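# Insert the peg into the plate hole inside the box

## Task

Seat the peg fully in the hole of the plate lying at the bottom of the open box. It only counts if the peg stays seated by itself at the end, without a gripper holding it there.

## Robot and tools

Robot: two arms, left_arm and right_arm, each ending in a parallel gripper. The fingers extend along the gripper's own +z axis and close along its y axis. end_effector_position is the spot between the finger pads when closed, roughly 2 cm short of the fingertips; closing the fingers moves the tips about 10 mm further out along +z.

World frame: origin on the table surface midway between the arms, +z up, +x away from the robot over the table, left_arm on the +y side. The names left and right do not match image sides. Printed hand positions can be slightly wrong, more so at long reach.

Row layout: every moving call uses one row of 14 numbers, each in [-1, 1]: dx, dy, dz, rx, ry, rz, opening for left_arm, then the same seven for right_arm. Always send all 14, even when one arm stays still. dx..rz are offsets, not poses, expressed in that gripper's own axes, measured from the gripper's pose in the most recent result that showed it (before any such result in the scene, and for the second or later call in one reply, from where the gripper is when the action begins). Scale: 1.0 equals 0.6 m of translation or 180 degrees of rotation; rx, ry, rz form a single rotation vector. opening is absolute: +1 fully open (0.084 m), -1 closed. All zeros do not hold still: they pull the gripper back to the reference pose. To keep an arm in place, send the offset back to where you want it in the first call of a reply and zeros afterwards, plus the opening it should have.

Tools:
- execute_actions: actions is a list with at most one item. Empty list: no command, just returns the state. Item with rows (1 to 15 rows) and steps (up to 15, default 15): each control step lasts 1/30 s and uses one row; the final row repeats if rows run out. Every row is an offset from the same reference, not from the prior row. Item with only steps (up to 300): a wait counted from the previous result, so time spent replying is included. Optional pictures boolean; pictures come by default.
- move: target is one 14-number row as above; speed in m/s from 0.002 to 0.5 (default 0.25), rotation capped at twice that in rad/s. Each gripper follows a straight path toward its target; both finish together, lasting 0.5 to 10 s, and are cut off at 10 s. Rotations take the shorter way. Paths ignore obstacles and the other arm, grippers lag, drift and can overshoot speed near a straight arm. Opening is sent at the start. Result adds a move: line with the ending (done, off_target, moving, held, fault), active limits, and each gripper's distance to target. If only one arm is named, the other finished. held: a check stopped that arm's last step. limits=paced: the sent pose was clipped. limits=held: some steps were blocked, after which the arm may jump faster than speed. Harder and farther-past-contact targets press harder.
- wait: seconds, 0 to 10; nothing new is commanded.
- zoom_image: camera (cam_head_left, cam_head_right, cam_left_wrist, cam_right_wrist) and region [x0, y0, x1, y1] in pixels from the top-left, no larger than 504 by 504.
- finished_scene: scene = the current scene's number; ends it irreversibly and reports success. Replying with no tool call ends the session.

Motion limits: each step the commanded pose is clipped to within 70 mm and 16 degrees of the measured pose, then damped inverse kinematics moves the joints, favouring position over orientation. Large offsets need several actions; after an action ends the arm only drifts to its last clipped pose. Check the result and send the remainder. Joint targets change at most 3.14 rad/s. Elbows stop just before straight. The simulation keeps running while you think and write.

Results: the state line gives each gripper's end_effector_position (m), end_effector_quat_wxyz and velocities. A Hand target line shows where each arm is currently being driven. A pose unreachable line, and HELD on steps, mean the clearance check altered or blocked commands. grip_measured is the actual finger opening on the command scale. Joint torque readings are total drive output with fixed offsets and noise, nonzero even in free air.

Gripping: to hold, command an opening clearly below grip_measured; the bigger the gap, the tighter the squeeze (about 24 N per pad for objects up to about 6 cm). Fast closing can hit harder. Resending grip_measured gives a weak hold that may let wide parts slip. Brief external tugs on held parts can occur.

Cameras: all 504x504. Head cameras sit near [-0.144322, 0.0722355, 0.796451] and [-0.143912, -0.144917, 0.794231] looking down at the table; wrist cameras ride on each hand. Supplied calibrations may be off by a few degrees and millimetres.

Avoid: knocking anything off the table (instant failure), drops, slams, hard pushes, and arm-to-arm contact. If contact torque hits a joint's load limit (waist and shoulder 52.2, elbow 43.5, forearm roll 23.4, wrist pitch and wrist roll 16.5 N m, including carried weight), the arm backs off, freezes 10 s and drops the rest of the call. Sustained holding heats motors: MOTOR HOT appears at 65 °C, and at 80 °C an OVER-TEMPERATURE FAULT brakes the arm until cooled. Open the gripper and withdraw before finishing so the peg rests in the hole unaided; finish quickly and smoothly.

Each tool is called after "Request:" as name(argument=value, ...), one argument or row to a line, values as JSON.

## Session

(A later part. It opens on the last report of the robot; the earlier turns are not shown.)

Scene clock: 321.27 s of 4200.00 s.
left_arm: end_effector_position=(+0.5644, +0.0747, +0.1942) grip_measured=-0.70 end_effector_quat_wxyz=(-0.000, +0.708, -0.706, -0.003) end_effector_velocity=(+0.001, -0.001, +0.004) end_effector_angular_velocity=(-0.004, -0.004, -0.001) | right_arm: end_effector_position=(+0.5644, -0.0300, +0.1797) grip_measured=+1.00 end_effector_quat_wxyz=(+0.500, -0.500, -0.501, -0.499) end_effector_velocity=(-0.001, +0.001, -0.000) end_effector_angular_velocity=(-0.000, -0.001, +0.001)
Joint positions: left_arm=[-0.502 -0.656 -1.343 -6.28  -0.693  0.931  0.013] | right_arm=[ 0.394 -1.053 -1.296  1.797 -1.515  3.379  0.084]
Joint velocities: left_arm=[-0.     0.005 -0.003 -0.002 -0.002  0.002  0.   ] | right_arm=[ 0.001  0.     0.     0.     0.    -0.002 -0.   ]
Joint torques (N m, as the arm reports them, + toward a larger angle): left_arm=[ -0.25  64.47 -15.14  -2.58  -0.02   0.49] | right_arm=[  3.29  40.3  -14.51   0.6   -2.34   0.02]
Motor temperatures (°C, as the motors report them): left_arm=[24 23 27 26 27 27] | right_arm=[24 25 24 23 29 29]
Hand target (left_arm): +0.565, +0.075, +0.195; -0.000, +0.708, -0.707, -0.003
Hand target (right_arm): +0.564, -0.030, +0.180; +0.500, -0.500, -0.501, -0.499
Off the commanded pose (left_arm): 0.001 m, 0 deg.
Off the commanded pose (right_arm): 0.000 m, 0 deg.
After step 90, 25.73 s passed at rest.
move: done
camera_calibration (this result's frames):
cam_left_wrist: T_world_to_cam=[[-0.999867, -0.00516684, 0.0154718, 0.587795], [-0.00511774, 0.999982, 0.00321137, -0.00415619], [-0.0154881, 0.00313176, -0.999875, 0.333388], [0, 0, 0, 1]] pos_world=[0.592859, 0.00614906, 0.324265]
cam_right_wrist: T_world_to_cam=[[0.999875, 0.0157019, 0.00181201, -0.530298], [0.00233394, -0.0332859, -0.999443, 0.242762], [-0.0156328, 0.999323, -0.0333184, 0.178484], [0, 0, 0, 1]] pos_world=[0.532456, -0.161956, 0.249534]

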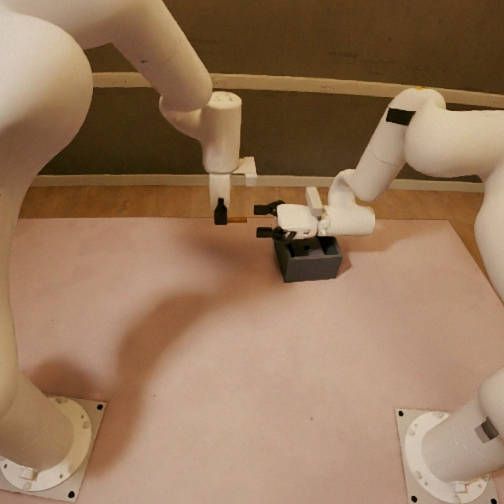

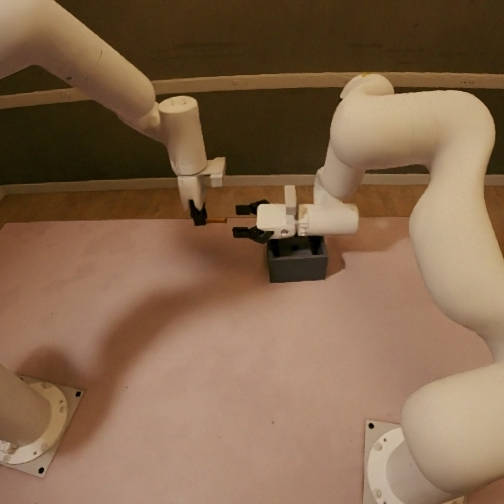

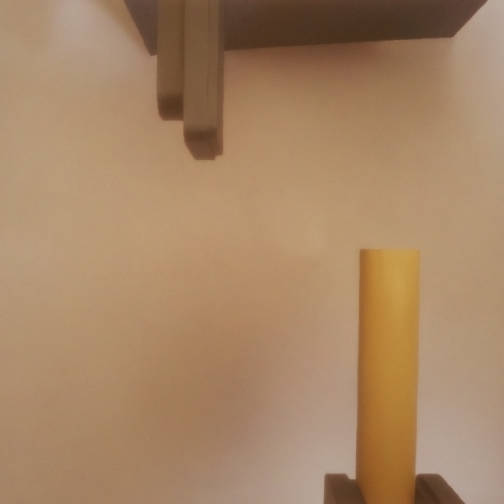

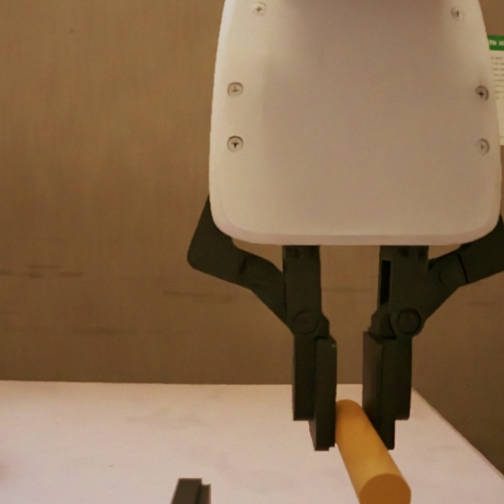

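Request:
execute_actions(
  actions=[
    {"rows": [[0, 0, 0, 0, 0, 0, -1, 0, 0, 0, 0, 0, 0, -0.2]], "steps": 15},
  ],
)

Scene clock: 344.40 s of 4200.00 s.
left_arm: end_effector_position=(+0.5644, +0.0747, +0.1942) grip_measured=-0.70 end_effector_quat_wxyz=(-0.000, +0.708, -0.706, -0.003) end_effector_velocity=(+0.000, +0.000, +0.000) end_effector_angular_velocity=(+0.001, +0.000, -0.000) | right_arm: end_effector_position=(+0.5644, -0.0300, +0.1797) grip_measured=-0.21 end_effector_quat_wxyz=(+0.500, -0.500, -0.501, -0.499) end_effector_velocity=(+0.000, +0.000, +0.000) end_effector_angular_velocity=(+0.000, +0.001, -0.000)
Joint positions: left_arm=[-0.502 -0.656 -1.343 -6.28  -0.693  0.931  0.013] | right_arm=[ 0.394 -1.053 -1.296  1.797 -1.515  3.379  0.035]
Joint velocities: left_arm=[ 0.    -0.    -0.     0.001 -0.001 -0.001 -0.   ] | right_arm=[ 0.     0.001  0.     0.     0.     0.001 -0.   ]
Joint torques (N m, as the arm reports them, + toward a larger angle): left_arm=[ -1.09  64.21 -15.36  -2.53  -0.06   0.48] | right_arm=[  4.15  39.98 -14.73   0.28  -2.3   -0.09]
Motor temperatures (°C, as the motors report them): left_arm=[24 23 27 26 27 27] | right_arm=[24 25 24 23 29 29]
Hand target (left_arm): +0.564, +0.075, +0.194; -0.000, +0.708, -0.706, -0.003
Hand target (right_arm): +0.564, -0.030, +0.180; +0.500, -0.500, -0.501, -0.499
Off the commanded pose (left_arm): 0.000 m, 0 deg.
Off the commanded pose (right_arm): 0.000 m, 0 deg.
Steps of this call (steps 1 to 90: nothing new was sent; then 19.63 s passed at rest; steps 91 to 105: all 15 steps of this action). Readings (end_effector_position):
91: left_arm (+0.5646, +0.0745, +0.1949) | right_arm (+0.5643, -0.0299, +0.1797)
92: left_arm (+0.5646, +0.0746, +0.1948) | right_arm (+0.5643, -0.0299, +0.1797)
94: left_arm (+0.5645, +0.0747, +0.1944) | right_arm (+0.5644, -0.0300, +0.1797)
98: left_arm (+0.5644, +0.0747, +0.1942) | right_arm (+0.5644, -0.0300, +0.1797)
105: the state above
camera_calibration (this result's frames):
cam_left_wrist: T_world_to_cam=[[-0.999867, -0.00516645, 0.0154626, 0.5878], [-0.00511748, 0.999982, 0.00320469, -0.00415305], [-0.0154789, 0.00312514, -0.999875, 0.333389], [0, 0, 0, 1]] pos_world=[0.592861, 0.00614793, 0.324272]
cam_right_wrist: T_world_to_cam=[[0.999875, 0.0157013, 0.0018111, -0.530298], [0.00233301, -0.033286, -0.999443, 0.242762], [-0.0156322, 0.999323, -0.0333185, 0.178484], [0, 0, 0, 1]] pos_world=[0.532456, -0.161956, 0.249534]

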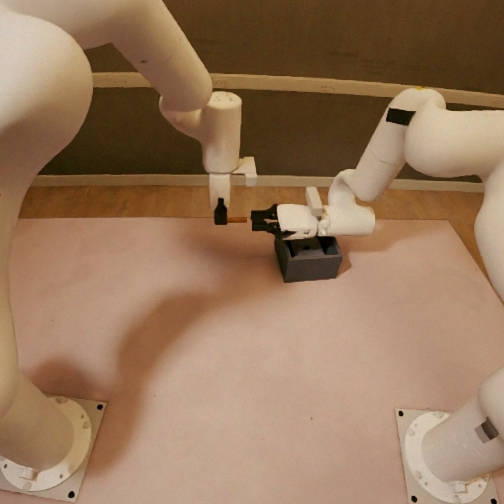

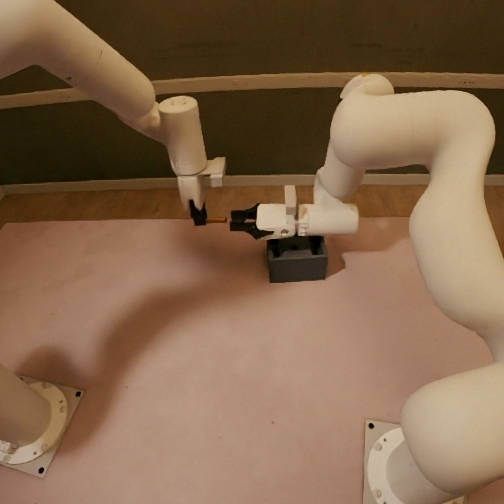

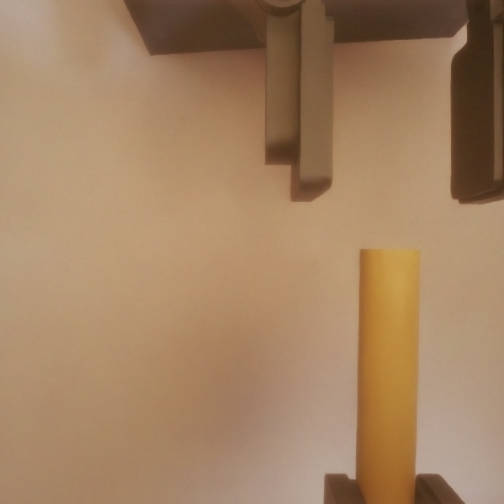

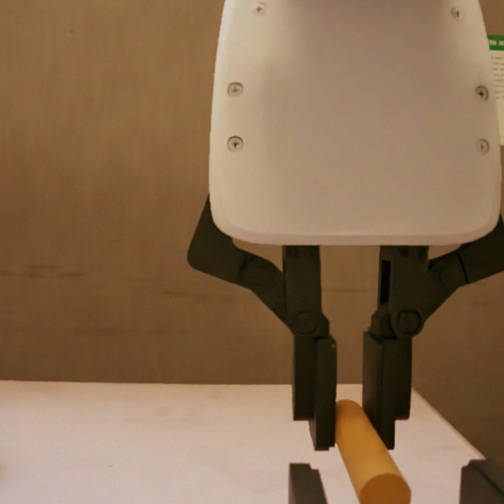

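Request:
zoom_image(
  camera="cam_left_wrist",
  region=[252, 130, 504, 298],
)

Region (252, 130, 504, 298) of cam_left_wrist's 504x504 image, scaled by 2.000, with more detail than that image has.

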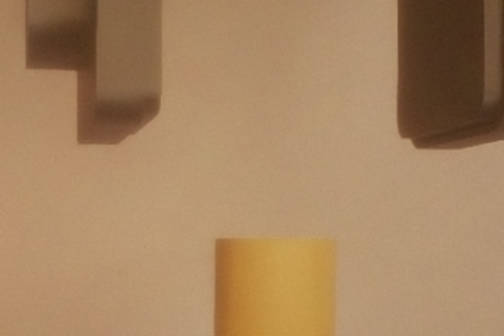

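Request:
zoom_image(
  camera="cam_right_wrist",
  region=[252, 378, 504, 504],
)

Region (252, 378, 504, 504) of cam_right_wrist's 504x504 image, scaled by 2.000, with more detail than that image has.

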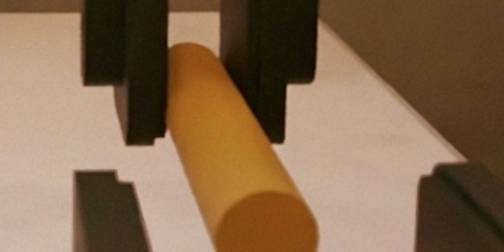

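Request:
move(
  target=[0, 0, 0, 0, 0, 0, -1, 0, 0.0033, 0.0883, 0, 0, 0, -0.2],
  speed=0.05,
)

Scene clock: 405.07 s of 4200.00 s.
left_arm: end_effector_position=(+0.5644, +0.0747, +0.1942) grip_measured=-0.70 end_effector_quat_wxyz=(-0.000, +0.708, -0.706, -0.003) end_effector_velocity=(-0.000, -0.000, +0.000) end_effector_angular_velocity=(+0.000, +0.000, -0.000) | right_arm: end_effector_position=(+0.5663, +0.0229, +0.1798) grip_measured=-0.21 end_effector_quat_wxyz=(+0.500, -0.500, -0.501, -0.500) end_effector_velocity=(+0.000, +0.001, +0.000) end_effector_angular_velocity=(-0.000, -0.002, +0.000)
Joint positions: left_arm=[-0.502 -0.656 -1.343 -6.28  -0.693  0.931  0.013] | right_arm=[ 0.479 -1.077 -1.352  1.877 -1.486  3.404  0.035]
Joint velocities: left_arm=[-0.     0.    -0.    -0.    -0.001  0.     0.   ] | right_arm=[ 0.001 -0.    -0.001  0.     0.001 -0.002 -0.   ]
Joint torques (N m, as the arm reports them, + toward a larger angle): left_arm=[ -1.09  65.12 -15.38  -2.48  -0.09   0.54] | right_arm=[  3.96  40.58 -15.3    0.71  -2.28  -0.18]
Motor temperatures (°C, as the motors report them): left_arm=[24 23 27 26 27 27] | right_arm=[24 25 24 23 29 29]
Hand target (left_arm): +0.564, +0.075, +0.194; -0.000, +0.708, -0.706, -0.003
Hand target (right_arm): +0.566, +0.023, +0.180; +0.500, -0.500, -0.501, -0.500
Off the commanded pose (left_arm): 0.000 m, 0 deg.
Off the commanded pose (right_arm): 0.000 m, 0 deg.
After step 90, 56.30 s passed at rest.
move: done
camera_calibration (this result's frames):
cam_left_wrist: T_world_to_cam=[[-0.999867, -0.00516654, 0.0154628, 0.5878], [-0.00511758, 0.999982, 0.00320474, -0.00415301], [-0.015479, 0.00312518, -0.999875, 0.333389], [0, 0, 0, 1]] pos_world=[0.592861, 0.00614793, 0.324272]
cam_right_wrist: T_world_to_cam=[[0.999877, 0.0155831, 0.00178521, -0.533064], [0.0023008, -0.0331313, -0.999448, 0.244623], [-0.0155154, 0.99933, -0.033163, 0.12554], [0, 0, 0, 1]] pos_world=[0.534384, -0.109044, 0.249603]

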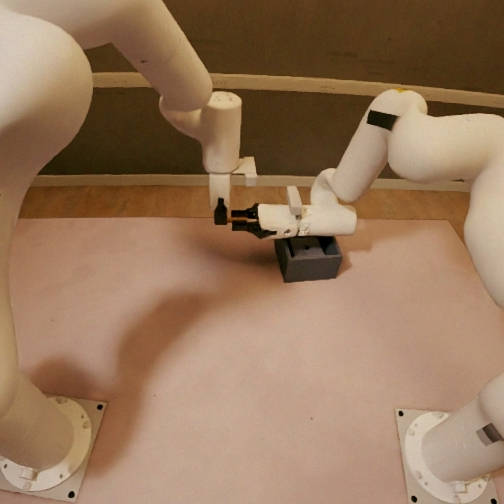

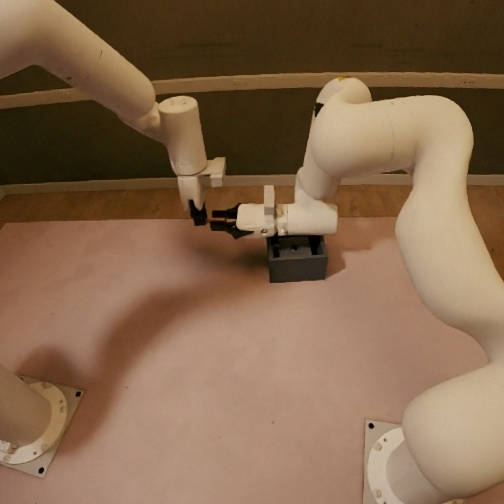

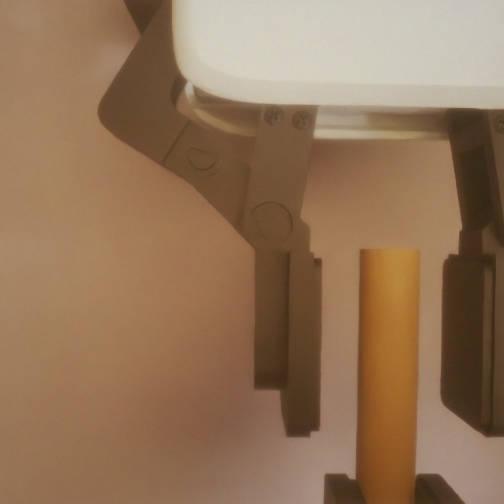

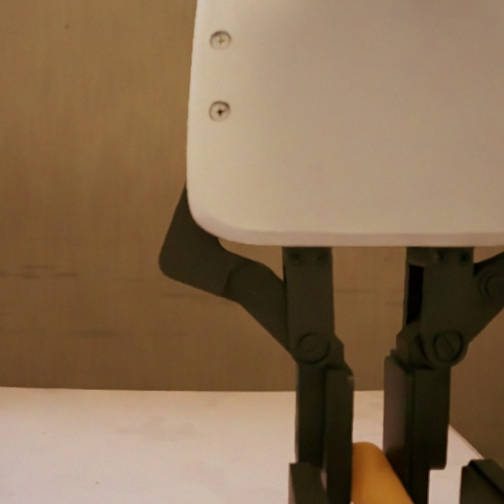

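Request:
execute_actions(
  actions=[
    {"rows": [[0, 0, 0, 0, 0, 0, -1, 0, 0, 0, 0, 0, 0, -0.35], [0, 0, 0, 0, 0, 0, -1, 0, 0, 0, 0, 0, 0, -0.45], [0, 0, 0, 0, 0, 0, -1, 0, 0, 0, 0, 0, 0, -0.53], [0, 0, 0, 0, 0, 0, -1, 0, 0, 0, 0, 0, 0, -0.6], [0, 0, 0, 0, 0, 0, -1, 0, 0, 0, 0, 0, 0, -0.65], [0, 0, 0, 0, 0, 0, -1, 0, 0, 0, 0, 0, 0, -0.7], [0, 0, 0, 0, 0, 0, -1, 0, 0, 0, 0, 0, 0, -0.8], [0, 0, 0, 0, 0, 0, -1, 0, 0, 0, 0, 0, 0, -0.9], [0, 0, 0, 0, 0, 0, -1, 0, 0, 0, 0, 0, 0, -1]], "steps": 15},
  ],
  pictures=false,
)

Scene clock: 412.70 s of 4200.00 s.
left_arm: end_effector_position=(+0.5644, +0.0747, +0.1942) grip_measured=-0.70 end_effector_quat_wxyz=(-0.000, +0.708, -0.706, -0.003) end_effector_velocity=(-0.000, -0.000, -0.000) end_effector_angular_velocity=(-0.001, -0.000, -0.000) | right_arm: end_effector_position=(+0.5663, +0.0229, +0.1798) grip_measured=-0.69 end_effector_quat_wxyz=(+0.500, -0.500, -0.501, -0.500) end_effector_velocity=(-0.000, +0.000, -0.000) end_effector_angular_velocity=(-0.000, -0.000, +0.000)
Joint positions: left_arm=[-0.502 -0.656 -1.343 -6.28  -0.693  0.931  0.013] | right_arm=[ 0.479 -1.077 -1.352  1.877 -1.486  3.404  0.014]
Joint velocities: left_arm=[-0.    -0.     0.    -0.001  0.     0.001  0.   ] | right_arm=[ 0.    -0.001 -0.    -0.    -0.    -0.    -0.   ]
Joint torques (N m, as the arm reports them, + toward a larger angle): left_arm=[ -0.46  64.38 -15.48  -2.4   -0.04   0.51] | right_arm=[  4.1   40.76 -15.78   0.53  -2.47  -0.14]
Motor temperatures (°C, as the motors report them): left_arm=[24 23 27 26 27 27] | right_arm=[24 25 24 23 29 29]
Hand target (left_arm): +0.564, +0.075, +0.194; -0.000, +0.708, -0.706, -0.003
Hand target (right_arm): +0.566, +0.023, +0.180; +0.500, -0.500, -0.501, -0.500
Off the commanded pose (left_arm): 0.000 m, 0 deg.
Off the commanded pose (right_arm): 0.000 m, 0 deg.
Steps of this call (steps 1 to 90: nothing new was sent; then 4.13 s passed at rest; steps 91 to 105: all 15 steps of this action). Readings (end_effector_position):
91: left_arm (+0.5644, +0.0747, +0.1942) | right_arm (+0.5663, +0.0230, +0.1798)
92: left_arm (+0.5644, +0.0747, +0.1942) | right_arm (+0.5663, +0.0230, +0.1798)
94: left_arm (+0.5644, +0.0747, +0.1942) | right_arm (+0.5663, +0.0229, +0.1798)
98: left_arm (+0.5644, +0.0747, +0.1942) | right_arm (+0.5663, +0.0229, +0.1798)
105: the state above

Request:
execute_actions(
  actions=[
    {"rows": [[0, 0, 0, 0, 0, 0, 1, 0, 0, 0, 0, 0, 0, -1]], "steps": 12},
  ],
)

Scene clock: 450.07 s of 4200.00 s.
left_arm: end_effector_position=(+0.5644, +0.0747, +0.1943) grip_measured=+1.00 end_effector_quat_wxyz=(-0.000, +0.708, -0.706, -0.003) end_effector_velocity=(+0.000, -0.000, -0.000) end_effector_angular_velocity=(-0.001, -0.001, -0.001) | right_arm: end_effector_position=(+0.5663, +0.0229, +0.1798) grip_measured=-0.69 end_effector_quat_wxyz=(+0.500, -0.500, -0.501, -0.500) end_effector_velocity=(+0.000, -0.000, +0.000) end_effector_angular_velocity=(-0.000, -0.000, +0.001)
Joint positions: left_arm=[-0.502 -0.656 -1.343 -6.28  -0.693  0.931  0.084] | right_arm=[ 0.479 -1.077 -1.352  1.877 -1.486  3.404  0.014]
Joint velocities: left_arm=[-0.     0.     0.    -0.001  0.001  0.001  0.001] | right_arm=[-0.     0.    -0.    -0.001 -0.     0.    -0.   ]
Joint torques (N m, as the arm reports them, + toward a larger angle): left_arm=[ -0.86  64.35 -15.63  -2.68  -0.07   0.53] | right_arm=[  3.55  42.49 -15.01   0.52  -2.33  -0.06]
Motor temperatures (°C, as the motors report them): left_arm=[24 23 27 26 27 27] | right_arm=[24 25 24 23 29 29]
Hand target (left_arm): +0.564, +0.075, +0.194; -0.000, +0.708, -0.706, -0.003
Hand target (right_arm): +0.566, +0.023, +0.180; +0.500, -0.500, -0.501, -0.500
Off the commanded pose (left_arm): 0.000 m, 0 deg.
Off the commanded pose (right_arm): 0.000 m, 0 deg.
Steps of this call (steps 1 to 90: nothing new was sent; then 33.97 s passed at rest; steps 91 to 102: all 12 steps of this action). Readings (end_effector_position):
91: left_arm (+0.5644, +0.0747, +0.1942) | right_arm (+0.5663, +0.0229, +0.1798)
92: left_arm (+0.5645, +0.0747, +0.1943) | right_arm (+0.5663, +0.0229, +0.1798)
94: left_arm (+0.5645, +0.0747, +0.1943) | right_arm (+0.5663, +0.0229, +0.1798)
98: left_arm (+0.5644, +0.0747, +0.1942) | right_arm (+0.5663, +0.0229, +0.1798)
102: the state above
camera_calibration (this result's frames):
cam_left_wrist: T_world_to_cam=[[-0.999868, -0.00518818, 0.0154226, 0.587823], [-0.00513985, 0.999982, 0.00317141, -0.00412337], [-0.0154388, 0.00309172, -0.999876, 0.333392], [0, 0, 0, 1]] pos_world=[0.592871, 0.00614227, 0.324298]
cam_right_wrist: T_world_to_cam=[[0.999877, 0.0155756, 0.00178207, -0.533065], [0.00229756, -0.0331414, -0.999448, 0.244621], [-0.015508, 0.999329, -0.0331731, 0.125537], [0, 0, 0, 1]] pos_world=[0.534385, -0.109043, 0.249601]

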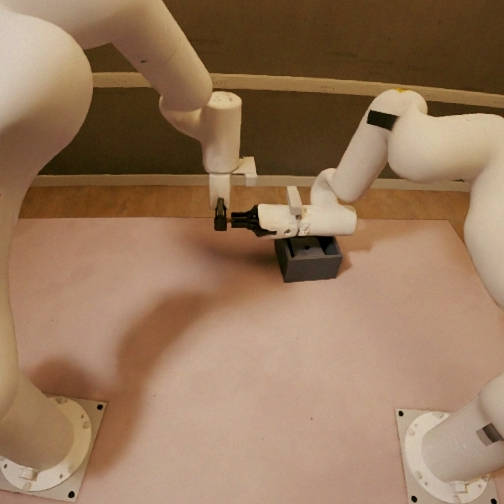

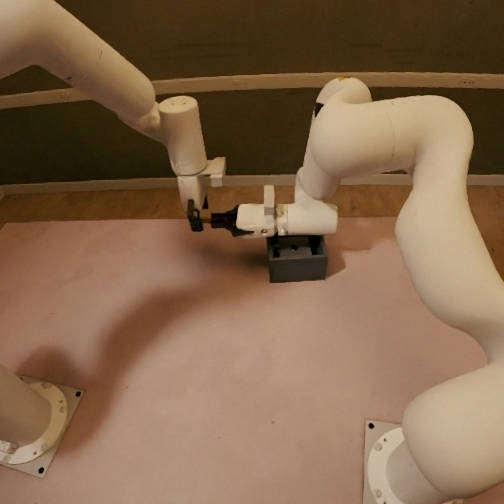

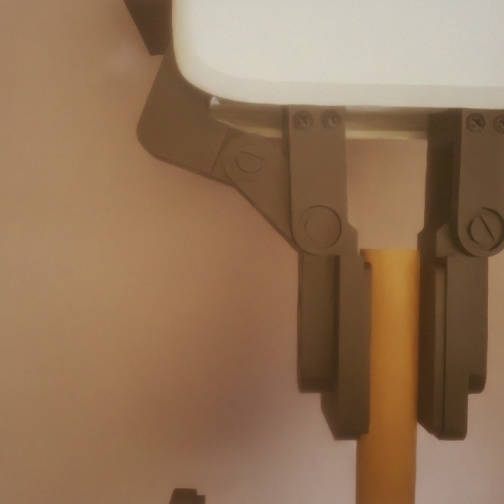

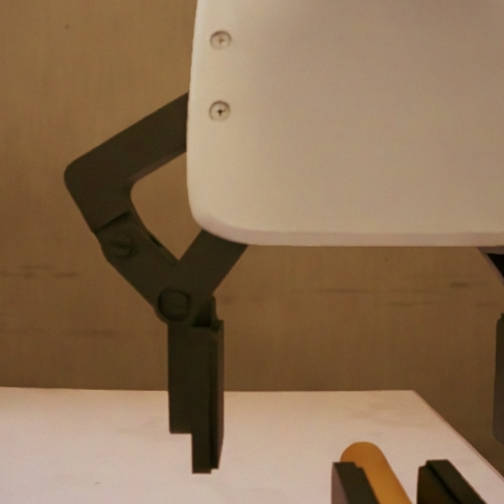

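Request:
move(
  target=[0, 0, -0.1, 0, 0, 0, 1, -0.0163, 0.0845, -0.3582, 0, -0.5, 0, -1],
  speed=0.4,
)

Scene clock: 455.37 s of 4200.00 s.
left_arm: end_effector_position=(+0.5646, +0.0746, +0.2542) grip_measured=+1.00 end_effector_quat_wxyz=(-0.000, +0.708, -0.706, -0.003) end_effector_velocity=(+0.000, -0.000, +0.000) end_effector_angular_velocity=(-0.001, -0.001, +0.002) | right_arm: end_effector_position=(+0.6180, -0.1921, +0.1703) grip_measured=-0.69 end_effector_quat_wxyz=(+0.000, +0.707, +0.707, +0.001) end_effector_velocity=(+0.000, -0.000, +0.000) end_effector_angular_velocity=(-0.006, +0.001, +0.000)
Joint positions: left_arm=[-0.502 -0.583 -1.379 -6.28  -0.802  0.931  0.084] | right_arm=[ 0.496 -0.771 -1.471  0.001 -0.698  5.048  0.014]
Joint velocities: left_arm=[-0.     0.    -0.    -0.001  0.001 -0.001  0.   ] | right_arm=[ 0.002 -0.001 -0.002 -0.008 -0.004  0.008 -0.   ]
Joint torques (N m, as the arm reports them, + toward a larger angle): left_arm=[ -0.72  63.16 -16.4   -2.34  -0.09   0.49] | right_arm=[  3.8   40.71 -19.85   0.52  -0.01  -0.17]
Motor temperatures (°C, as the motors report them): left_arm=[24 23 27 26 27 27] | right_arm=[24 25 24 23 29 29]
Hand target (left_arm): +0.565, +0.075, +0.254; -0.000, +0.708, -0.706, -0.003
Hand target (right_arm): +0.618, -0.192, +0.170; +0.000, +0.707, +0.707, +0.001
Off the commanded pose (left_arm): 0.000 m, 0 deg.
Off the commanded pose (right_arm): 0.001 m, 0 deg.
move: done
camera_calibration (this result's frames):
cam_left_wrist: T_world_to_cam=[[-0.999868, -0.00536327, 0.0153597, 0.58706], [-0.00531229, 0.99998, 0.00335752, -0.00419992], [-0.0153774, 0.00327548, -0.999876, 0.393266], [0, 0, 0, 1]] pos_world=[0.593007, 0.00606026, 0.384215]
cam_right_wrist: T_world_to_cam=[[0.999927, 0.00245888, -0.0118646, -0.58158], [0.0028346, -0.999492, 0.0317546, -0.133656], [-0.0117805, -0.0317859, -0.999425, 0.305055], [0, 0, 0, 1]] pos_world=[0.585509, -0.122462, 0.302224]

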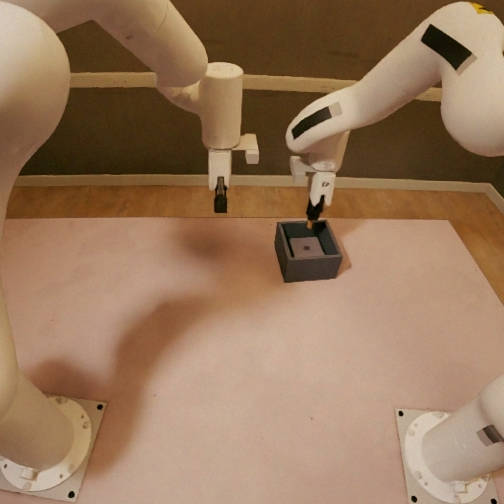

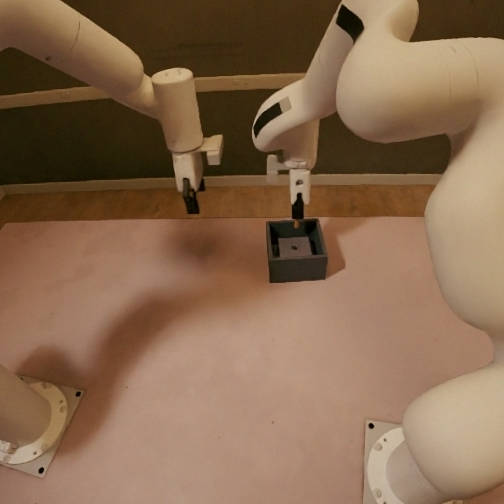

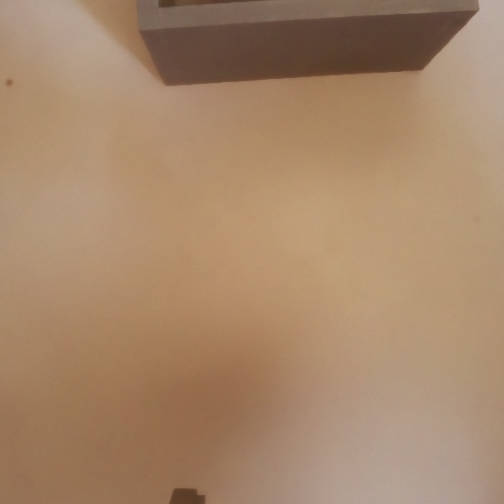

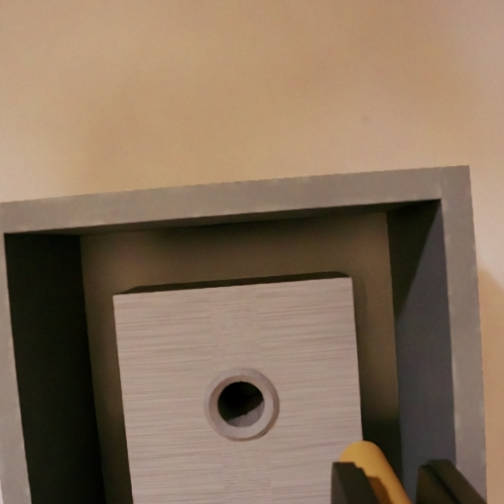

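Request:
zoom_image(
  camera="cam_right_wrist",
  region=[180, 340, 500, 504],
)

Region (180, 340, 500, 504) of cam_right_wrist's 504x504 image, scaled by 1.575, with more detail than that image has; it fills the top 258 rows of this view, and the rest is white.

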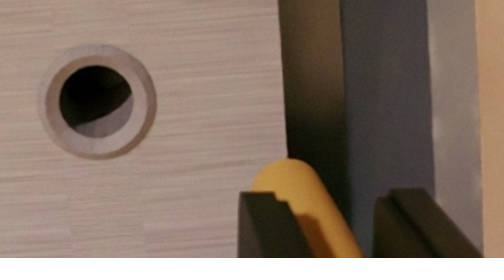

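Request:
move(
  target=[0, 0, 0, 0, 0, 0, 1, -0.0067, -0.0635, 0.05, 0, 0, 0, -1],
  speed=0.1,
)

Scene clock: 503.77 s of 4200.00 s.
left_arm: end_effector_position=(+0.5646, +0.0746, +0.2542) grip_measured=+1.00 end_effector_quat_wxyz=(-0.000, +0.708, -0.706, -0.003) end_effector_velocity=(+0.000, -0.000, +0.000) end_effector_angular_velocity=(+0.000, -0.000, -0.001) | right_arm: end_effector_position=(+0.5801, -0.1959, +0.1405) grip_measured=-0.69 end_effector_quat_wxyz=(+0.000, +0.707, +0.707, +0.001) end_effector_velocity=(-0.001, +0.000, -0.001) end_effector_angular_velocity=(-0.000, +0.000, +0.001)
Joint positions: left_arm=[-0.502 -0.583 -1.379 -6.28  -0.802  0.931  0.084] | right_arm=[ 0.511 -0.733 -1.328  0.001 -0.592  5.062  0.014]
Joint velocities: left_arm=[-0.     0.    -0.     0.    -0.     0.001 -0.   ] | right_arm=[ 0.001  0.     0.003 -0.     0.003  0.    -0.   ]
Joint torques (N m, as the arm reports them, + toward a larger angle): left_arm=[ -1.02  62.89 -16.17  -2.49  -0.08   0.5 ] | right_arm=[  4.01  36.61 -18.38   0.55  -0.02  -0.12]
Motor temperatures (°C, as the motors report them): left_arm=[24 23 27 26 27 27] | right_arm=[24 25 24 23 29 29]
Hand target (left_arm): +0.565, +0.075, +0.254; -0.000, +0.708, -0.706, -0.003
Hand target (right_arm): +0.580, -0.196, +0.140; +0.000, +0.707, +0.707, +0.001
Off the commanded pose (left_arm): 0.000 m, 0 deg.
Off the commanded pose (right_arm): 0.000 m, 0 deg.
After step 90, 44.57 s passed at rest.
move: done
camera_calibration (this result's frames):
cam_left_wrist: T_world_to_cam=[[-0.999868, -0.00536346, 0.0153594, 0.58706], [-0.00531249, 0.99998, 0.00335707, -0.00419959], [-0.0153771, 0.00327503, -0.999876, 0.393266], [0, 0, 0, 1]] pos_world=[0.593007, 0.00606022, 0.384215]
cam_right_wrist: T_world_to_cam=[[0.999929, 0.0025269, -0.0116025, -0.5441], [0.00289072, -0.999501, 0.0314486, -0.136451], [-0.0115172, -0.03148, -0.999438, 0.274581], [0, 0, 0, 1]] pos_world=[0.547618, -0.126364, 0.272404]

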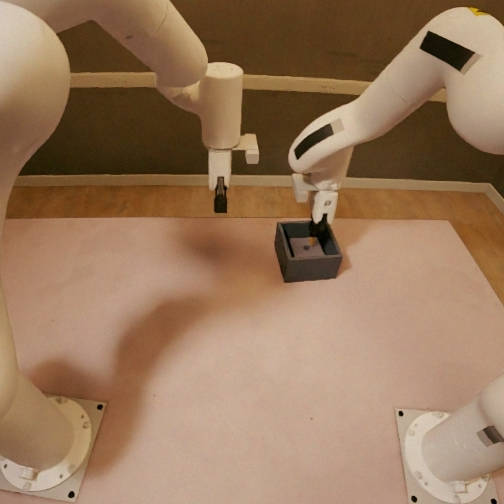

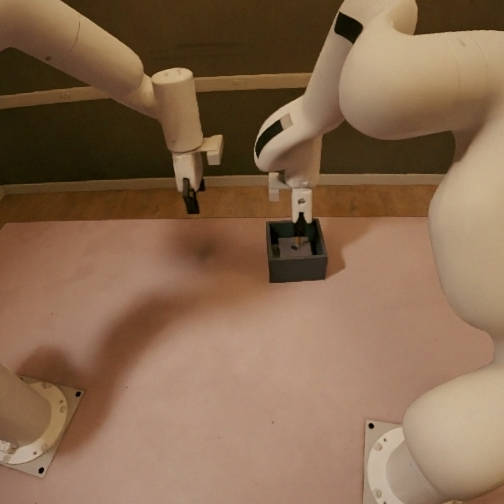

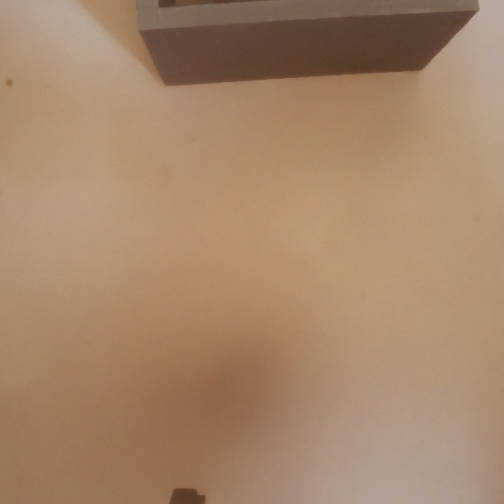

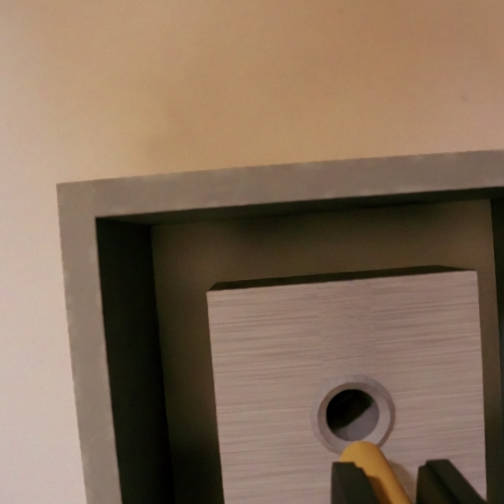

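Request:
zoom_image(
  camera="cam_right_wrist",
  region=[270, 340, 450, 504],
)

Region (270, 340, 450, 504) of cam_right_wrist's 504x504 image, scaled by 2.800, with more detail than that image has; it fills the top 459 rows of this view, and the rest is white.

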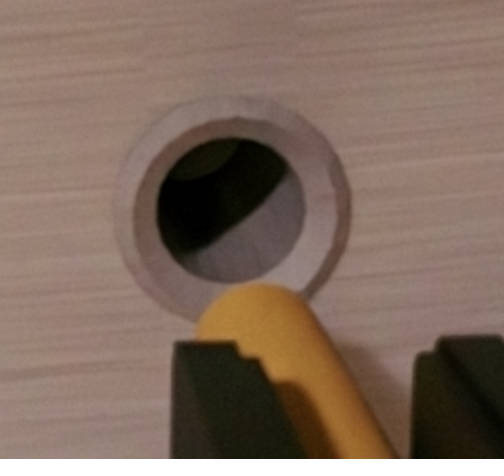

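Request:
zoom_image(
  camera="cam_right_wrist",
  region=[40, 140, 504, 330],
)

Region (40, 140, 504, 330) of cam_right_wrist's 504x504 image, scaled by 1.086, with more detail than that image has; it fills the top 206 rows of this view, and the rest is white.

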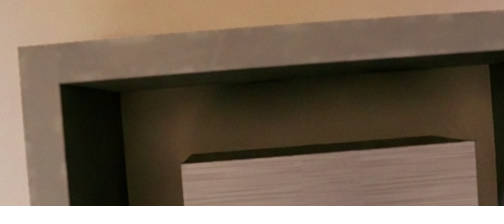

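Request:
zoom_image(
  camera="cam_right_wrist",
  region=[180, 200, 340, 320],
)

Region (180, 200, 340, 320) of cam_right_wrist's 504x504 image, scaled by 3.150, with more detail than that image has; it fills the top 378 rows of this view, and the rest is white.

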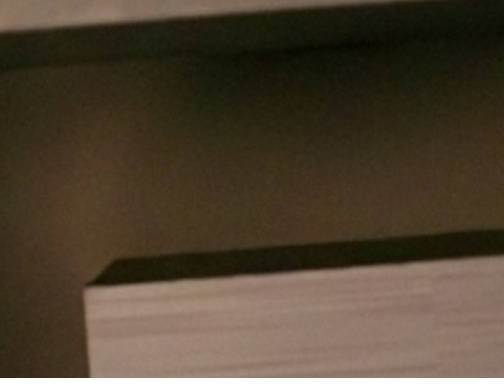

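Request:
move(
  target=[0, 0, 0, 0, 0, 0, 1, 0.01, 0.0018, 0.0333, 0, 0, 0, -1],
  speed=0.05,
)

Scene clock: 609.80 s of 4200.00 s.
left_arm: end_effector_position=(+0.5646, +0.0746, +0.2542) grip_measured=+1.00 end_effector_quat_wxyz=(-0.000, +0.708, -0.706, -0.003) end_effector_velocity=(-0.000, +0.000, -0.000) end_effector_angular_velocity=(+0.000, +0.000, +0.000) | right_arm: end_effector_position=(+0.5813, -0.1899, +0.1206) grip_measured=-0.69 end_effector_quat_wxyz=(+0.000, +0.707, +0.707, +0.001) end_effector_velocity=(+0.000, +0.001, +0.000) end_effector_angular_velocity=(+0.001, -0.001, +0.000)
Joint positions: left_arm=[-0.502 -0.583 -1.379 -6.28  -0.802  0.931  0.084] | right_arm=[ 0.519 -0.771 -1.338  0.002 -0.564  5.07   0.014]
Joint velocities: left_arm=[ 0.  0.  0.  0. -0. -0.  0.] | right_arm=[ 0.001 -0.001 -0.001  0.001  0.001 -0.    -0.   ]
Joint torques (N m, as the arm reports them, + toward a larger angle): left_arm=[ -0.72  63.05 -16.1   -2.35  -0.04   0.52] | right_arm=[  4.28  38.97 -18.77   0.67  -0.1   -0.04]
Motor temperatures (°C, as the motors report them): left_arm=[24 23 27 26 27 27] | right_arm=[24 25 24 23 29 29]
Hand target (left_arm): +0.565, +0.075, +0.254; -0.000, +0.708, -0.706, -0.003
Hand target (right_arm): +0.581, -0.190, +0.120; +0.000, +0.707, +0.707, +0.001
Off the commanded pose (left_arm): 0.000 m, 0 deg.
Off the commanded pose (right_arm): 0.000 m, 0 deg.
After step 90, 102.27 s passed at rest.
move: done
camera_calibration (this result's frames):
cam_left_wrist: T_world_to_cam=[[-0.999868, -0.0053635, 0.0153594, 0.58706], [-0.00531253, 0.99998, 0.00335717, -0.00419959], [-0.0153771, 0.00327513, -0.999876, 0.393266], [0, 0, 0, 1]] pos_world=[0.593007, 0.00606021, 0.384215]
cam_right_wrist: T_world_to_cam=[[0.999931, 0.00253385, -0.0114367, -0.545495], [0.0028909, -0.999505, 0.0313116, -0.129766], [-0.0113517, -0.0313425, -0.999444, 0.254892], [0, 0, 0, 1]] pos_world=[0.548727, -0.120331, 0.252575]

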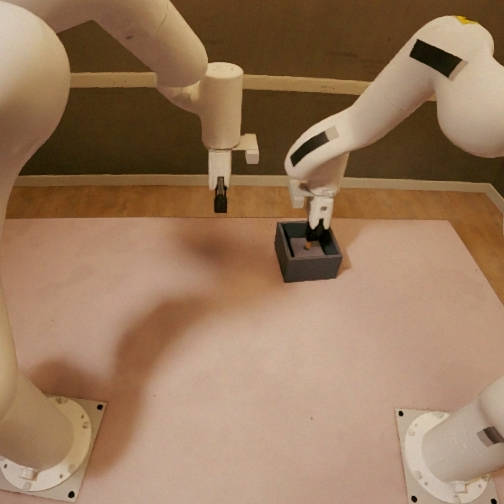

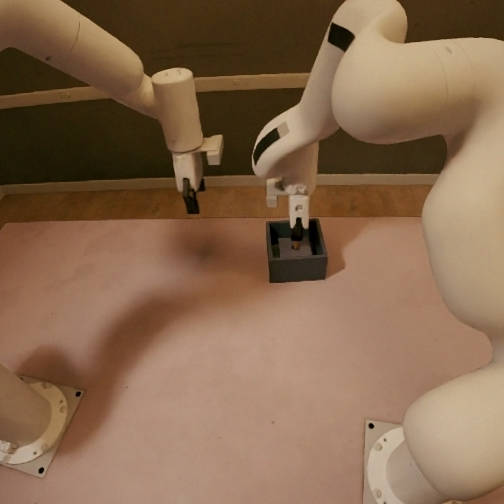

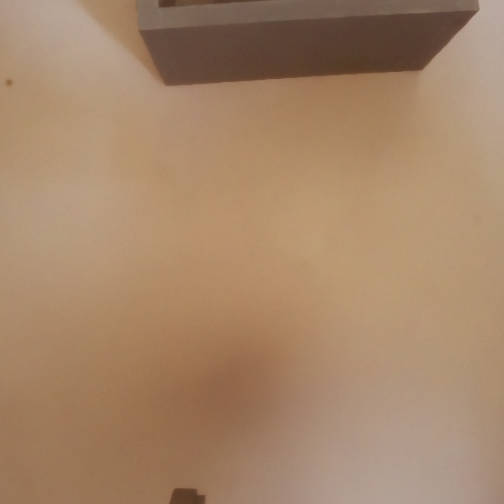

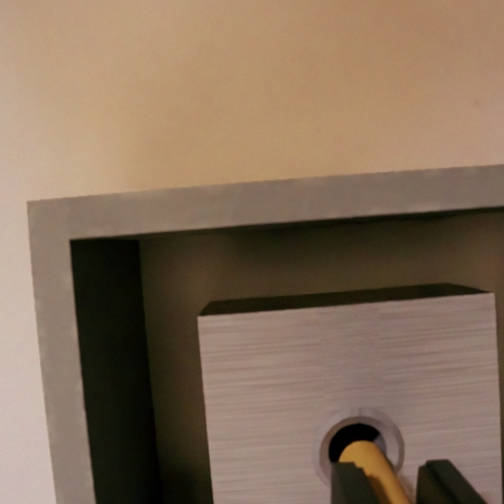

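Request:
zoom_image(
  camera="cam_right_wrist",
  region=[270, 360, 450, 504],
)

Region (270, 360, 450, 504) of cam_right_wrist's 504x504 image, scaled by 2.800, with more detail than that image has; it fills the top 403 rows of this view, and the rest is white.

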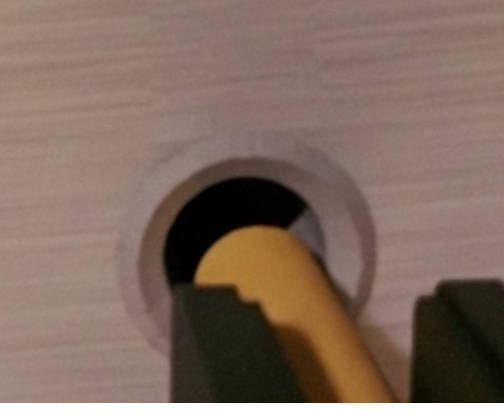

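Request:
move(
  target=[0, 0, 0, 0, 0, 0, 1, 0, 0, 0.0267, 0, 0, 0, -1],
  speed=0.02,
)

Scene clock: 623.33 s of 4200.00 s.
left_arm: end_effector_position=(+0.5646, +0.0746, +0.2542) grip_measured=+1.00 end_effector_quat_wxyz=(-0.000, +0.708, -0.706, -0.003) end_effector_velocity=(-0.000, +0.000, +0.000) end_effector_angular_velocity=(+0.001, +0.001, +0.001) | right_arm: end_effector_position=(+0.5812, -0.1898, +0.1046) grip_measured=-0.69 end_effector_quat_wxyz=(+0.000, +0.707, +0.707, +0.001) end_effector_velocity=(+0.000, -0.000, -0.000) end_effector_angular_velocity=(-0.000, -0.000, +0.002)
Joint positions: left_arm=[-0.502 -0.583 -1.379 -6.28  -0.802  0.931  0.084] | right_arm=[ 0.519 -0.796 -1.338  0.002 -0.539  5.07   0.014]
Joint velocities: left_arm=[ 0.    -0.    -0.     0.    -0.001 -0.001  0.   ] | right_arm=[ 0.    -0.001 -0.    -0.001  0.    -0.001  0.   ]
Joint torques (N m, as the arm reports them, + toward a larger angle): left_arm=[ -1.23  62.68 -16.32  -2.32  -0.07   0.51] | right_arm=[ -0.36  38.53 -17.37  -0.04   0.4   -0.21]
Motor temperatures (°C, as the motors report them): left_arm=[24 23 27 26 27 27] | right_arm=[24 25 24 23 29 29]
Hand target (left_arm): +0.565, +0.075, +0.254; -0.000, +0.708, -0.706, -0.003
Hand target (right_arm): +0.581, -0.190, +0.105; +0.000, +0.707, +0.707, +0.001
Off the commanded pose (left_arm): 0.000 m, 0 deg.
Off the commanded pose (right_arm): 0.000 m, 0 deg.
After step 90, 9.47 s passed at rest.
move: done
camera_calibration (this result's frames):
cam_left_wrist: T_world_to_cam=[[-0.999868, -0.00536372, 0.0153594, 0.58706], [-0.00531275, 0.99998, 0.00335716, -0.00419954], [-0.0153771, 0.00327511, -0.999876, 0.393266], [0, 0, 0, 1]] pos_world=[0.593007, 0.00606029, 0.384215]
cam_right_wrist: T_world_to_cam=[[0.999929, 0.002577, -0.011638, -0.545576], [0.00294054, -0.999505, 0.0313289, -0.129245], [-0.0115515, -0.0313609, -0.999441, 0.239019], [0, 0, 0, 1]] pos_world=[0.548678, -0.120279, 0.236585]

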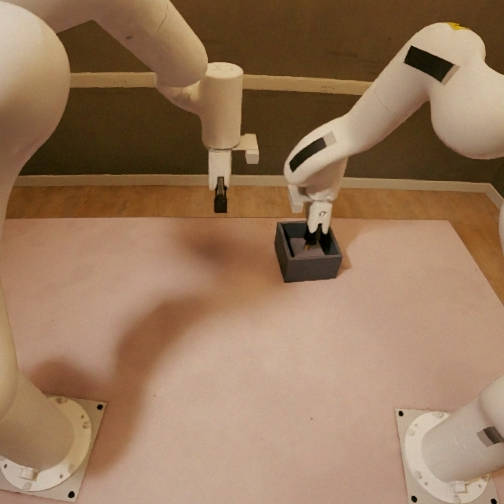

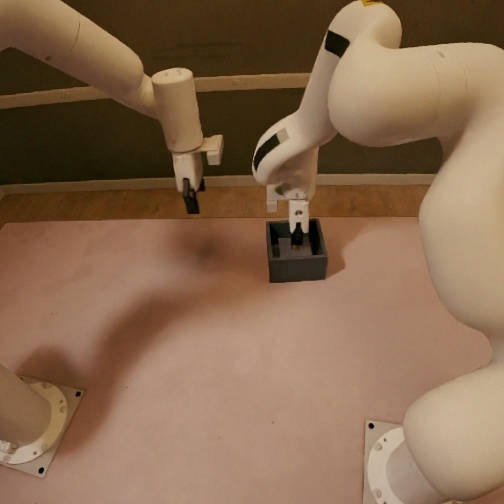

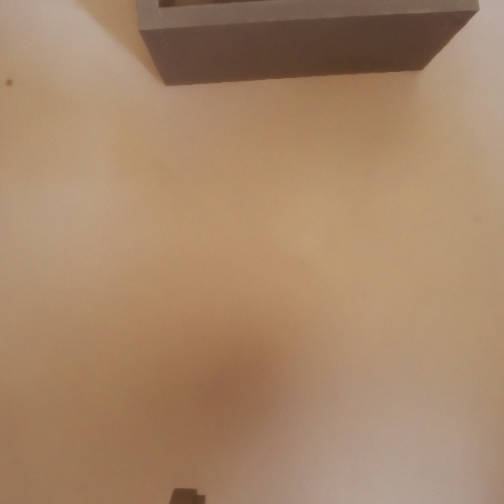

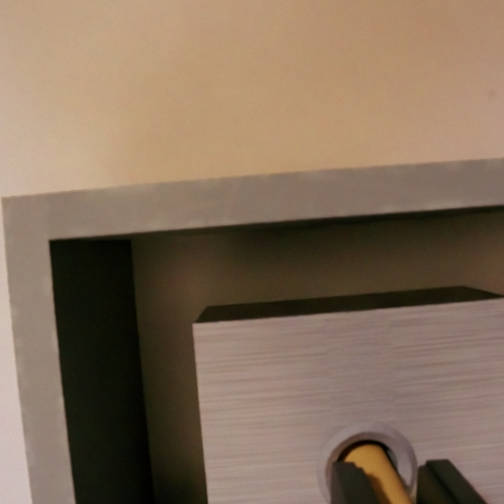

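Request:
zoom_image(
  camera="cam_right_wrist",
  region=[270, 380, 450, 504],
)

Region (270, 380, 450, 504) of cam_right_wrist's 504x504 image, scaled by 2.800, with more detail than that image has; it fills the top 347 rows of this view, and the rest is white.

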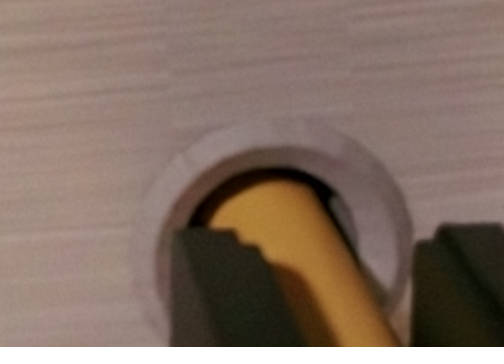

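Request:
move(
  target=[0, 0, 0, 0, 0, 0, 1, 0, 0, 0.0167, 0, 0, 0, -1],
  speed=0.02,
)

Scene clock: 627.50 s of 4200.00 s.
left_arm: end_effector_position=(+0.5646, +0.0746, +0.2542) grip_measured=+1.00 end_effector_quat_wxyz=(-0.000, +0.708, -0.706, -0.003) end_effector_velocity=(+0.000, +0.000, -0.000) end_effector_angular_velocity=(+0.000, -0.001, +0.001) | right_arm: end_effector_position=(+0.5812, -0.1898, +0.0947) grip_measured=-0.69 end_effector_quat_wxyz=(+0.000, +0.707, +0.707, +0.001) end_effector_velocity=(-0.000, -0.000, -0.000) end_effector_angular_velocity=(-0.000, +0.001, -0.001)
Joint positions: left_arm=[-0.502 -0.583 -1.379 -6.28  -0.802  0.931  0.084] | right_arm=[ 0.519 -0.813 -1.339  0.002 -0.524  5.07   0.014]
Joint velocities: left_arm=[ 0.     0.     0.     0.001  0.001 -0.001 -0.   ] | right_arm=[-0.    -0.001  0.    -0.     0.     0.001  0.   ]
Joint torques (N m, as the arm reports them, + toward a larger angle): left_arm=[ -0.77  62.77 -16.47  -2.57  -0.06   0.51] | right_arm=[ -0.73  38.31 -18.36  -0.32   0.37  -0.25]
Motor temperatures (°C, as the motors report them): left_arm=[24 23 27 26 27 27] | right_arm=[24 25 24 23 29 29]
Hand target (left_arm): +0.565, +0.075, +0.254; -0.000, +0.708, -0.706, -0.003
Hand target (right_arm): +0.581, -0.190, +0.095; +0.000, +0.707, +0.707, +0.001
Off the commanded pose (left_arm): 0.000 m, 0 deg.
Off the commanded pose (right_arm): 0.000 m, 0 deg.
After step 90, 0.40 s passed at rest.
move: done
camera_calibration (this result's frames):
cam_left_wrist: T_world_to_cam=[[-0.999868, -0.00536369, 0.0153594, 0.58706], [-0.00531273, 0.99998, 0.00335708, -0.00419948], [-0.0153771, 0.00327504, -0.999876, 0.393266], [0, 0, 0, 1]] pos_world=[0.593007, 0.00606024, 0.384215]
cam_right_wrist: T_world_to_cam=[[0.999929, 0.00260916, -0.0116131, -0.545691], [0.00297138, -0.999506, 0.0312835, -0.128892], [-0.0115257, -0.0313158, -0.999443, 0.229066], [0, 0, 0, 1]] pos_world=[0.548675, -0.120231, 0.226633]

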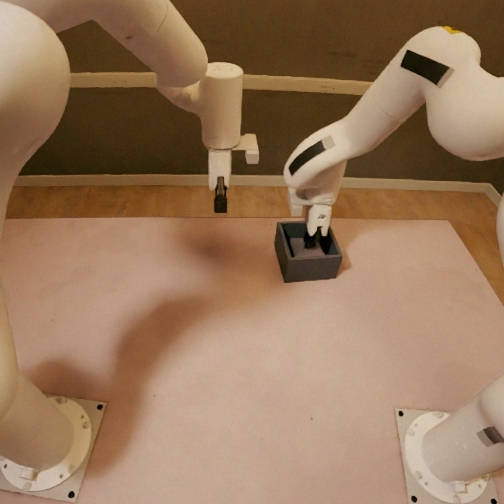

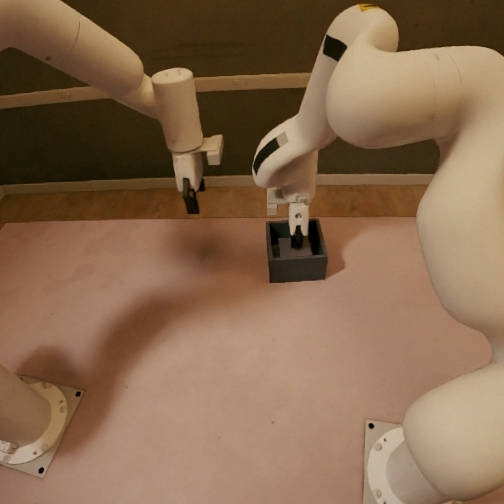

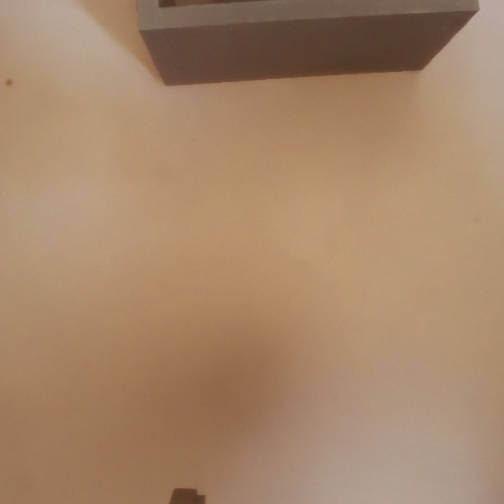

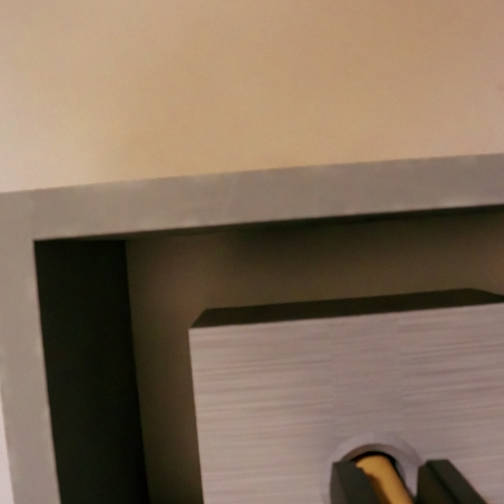

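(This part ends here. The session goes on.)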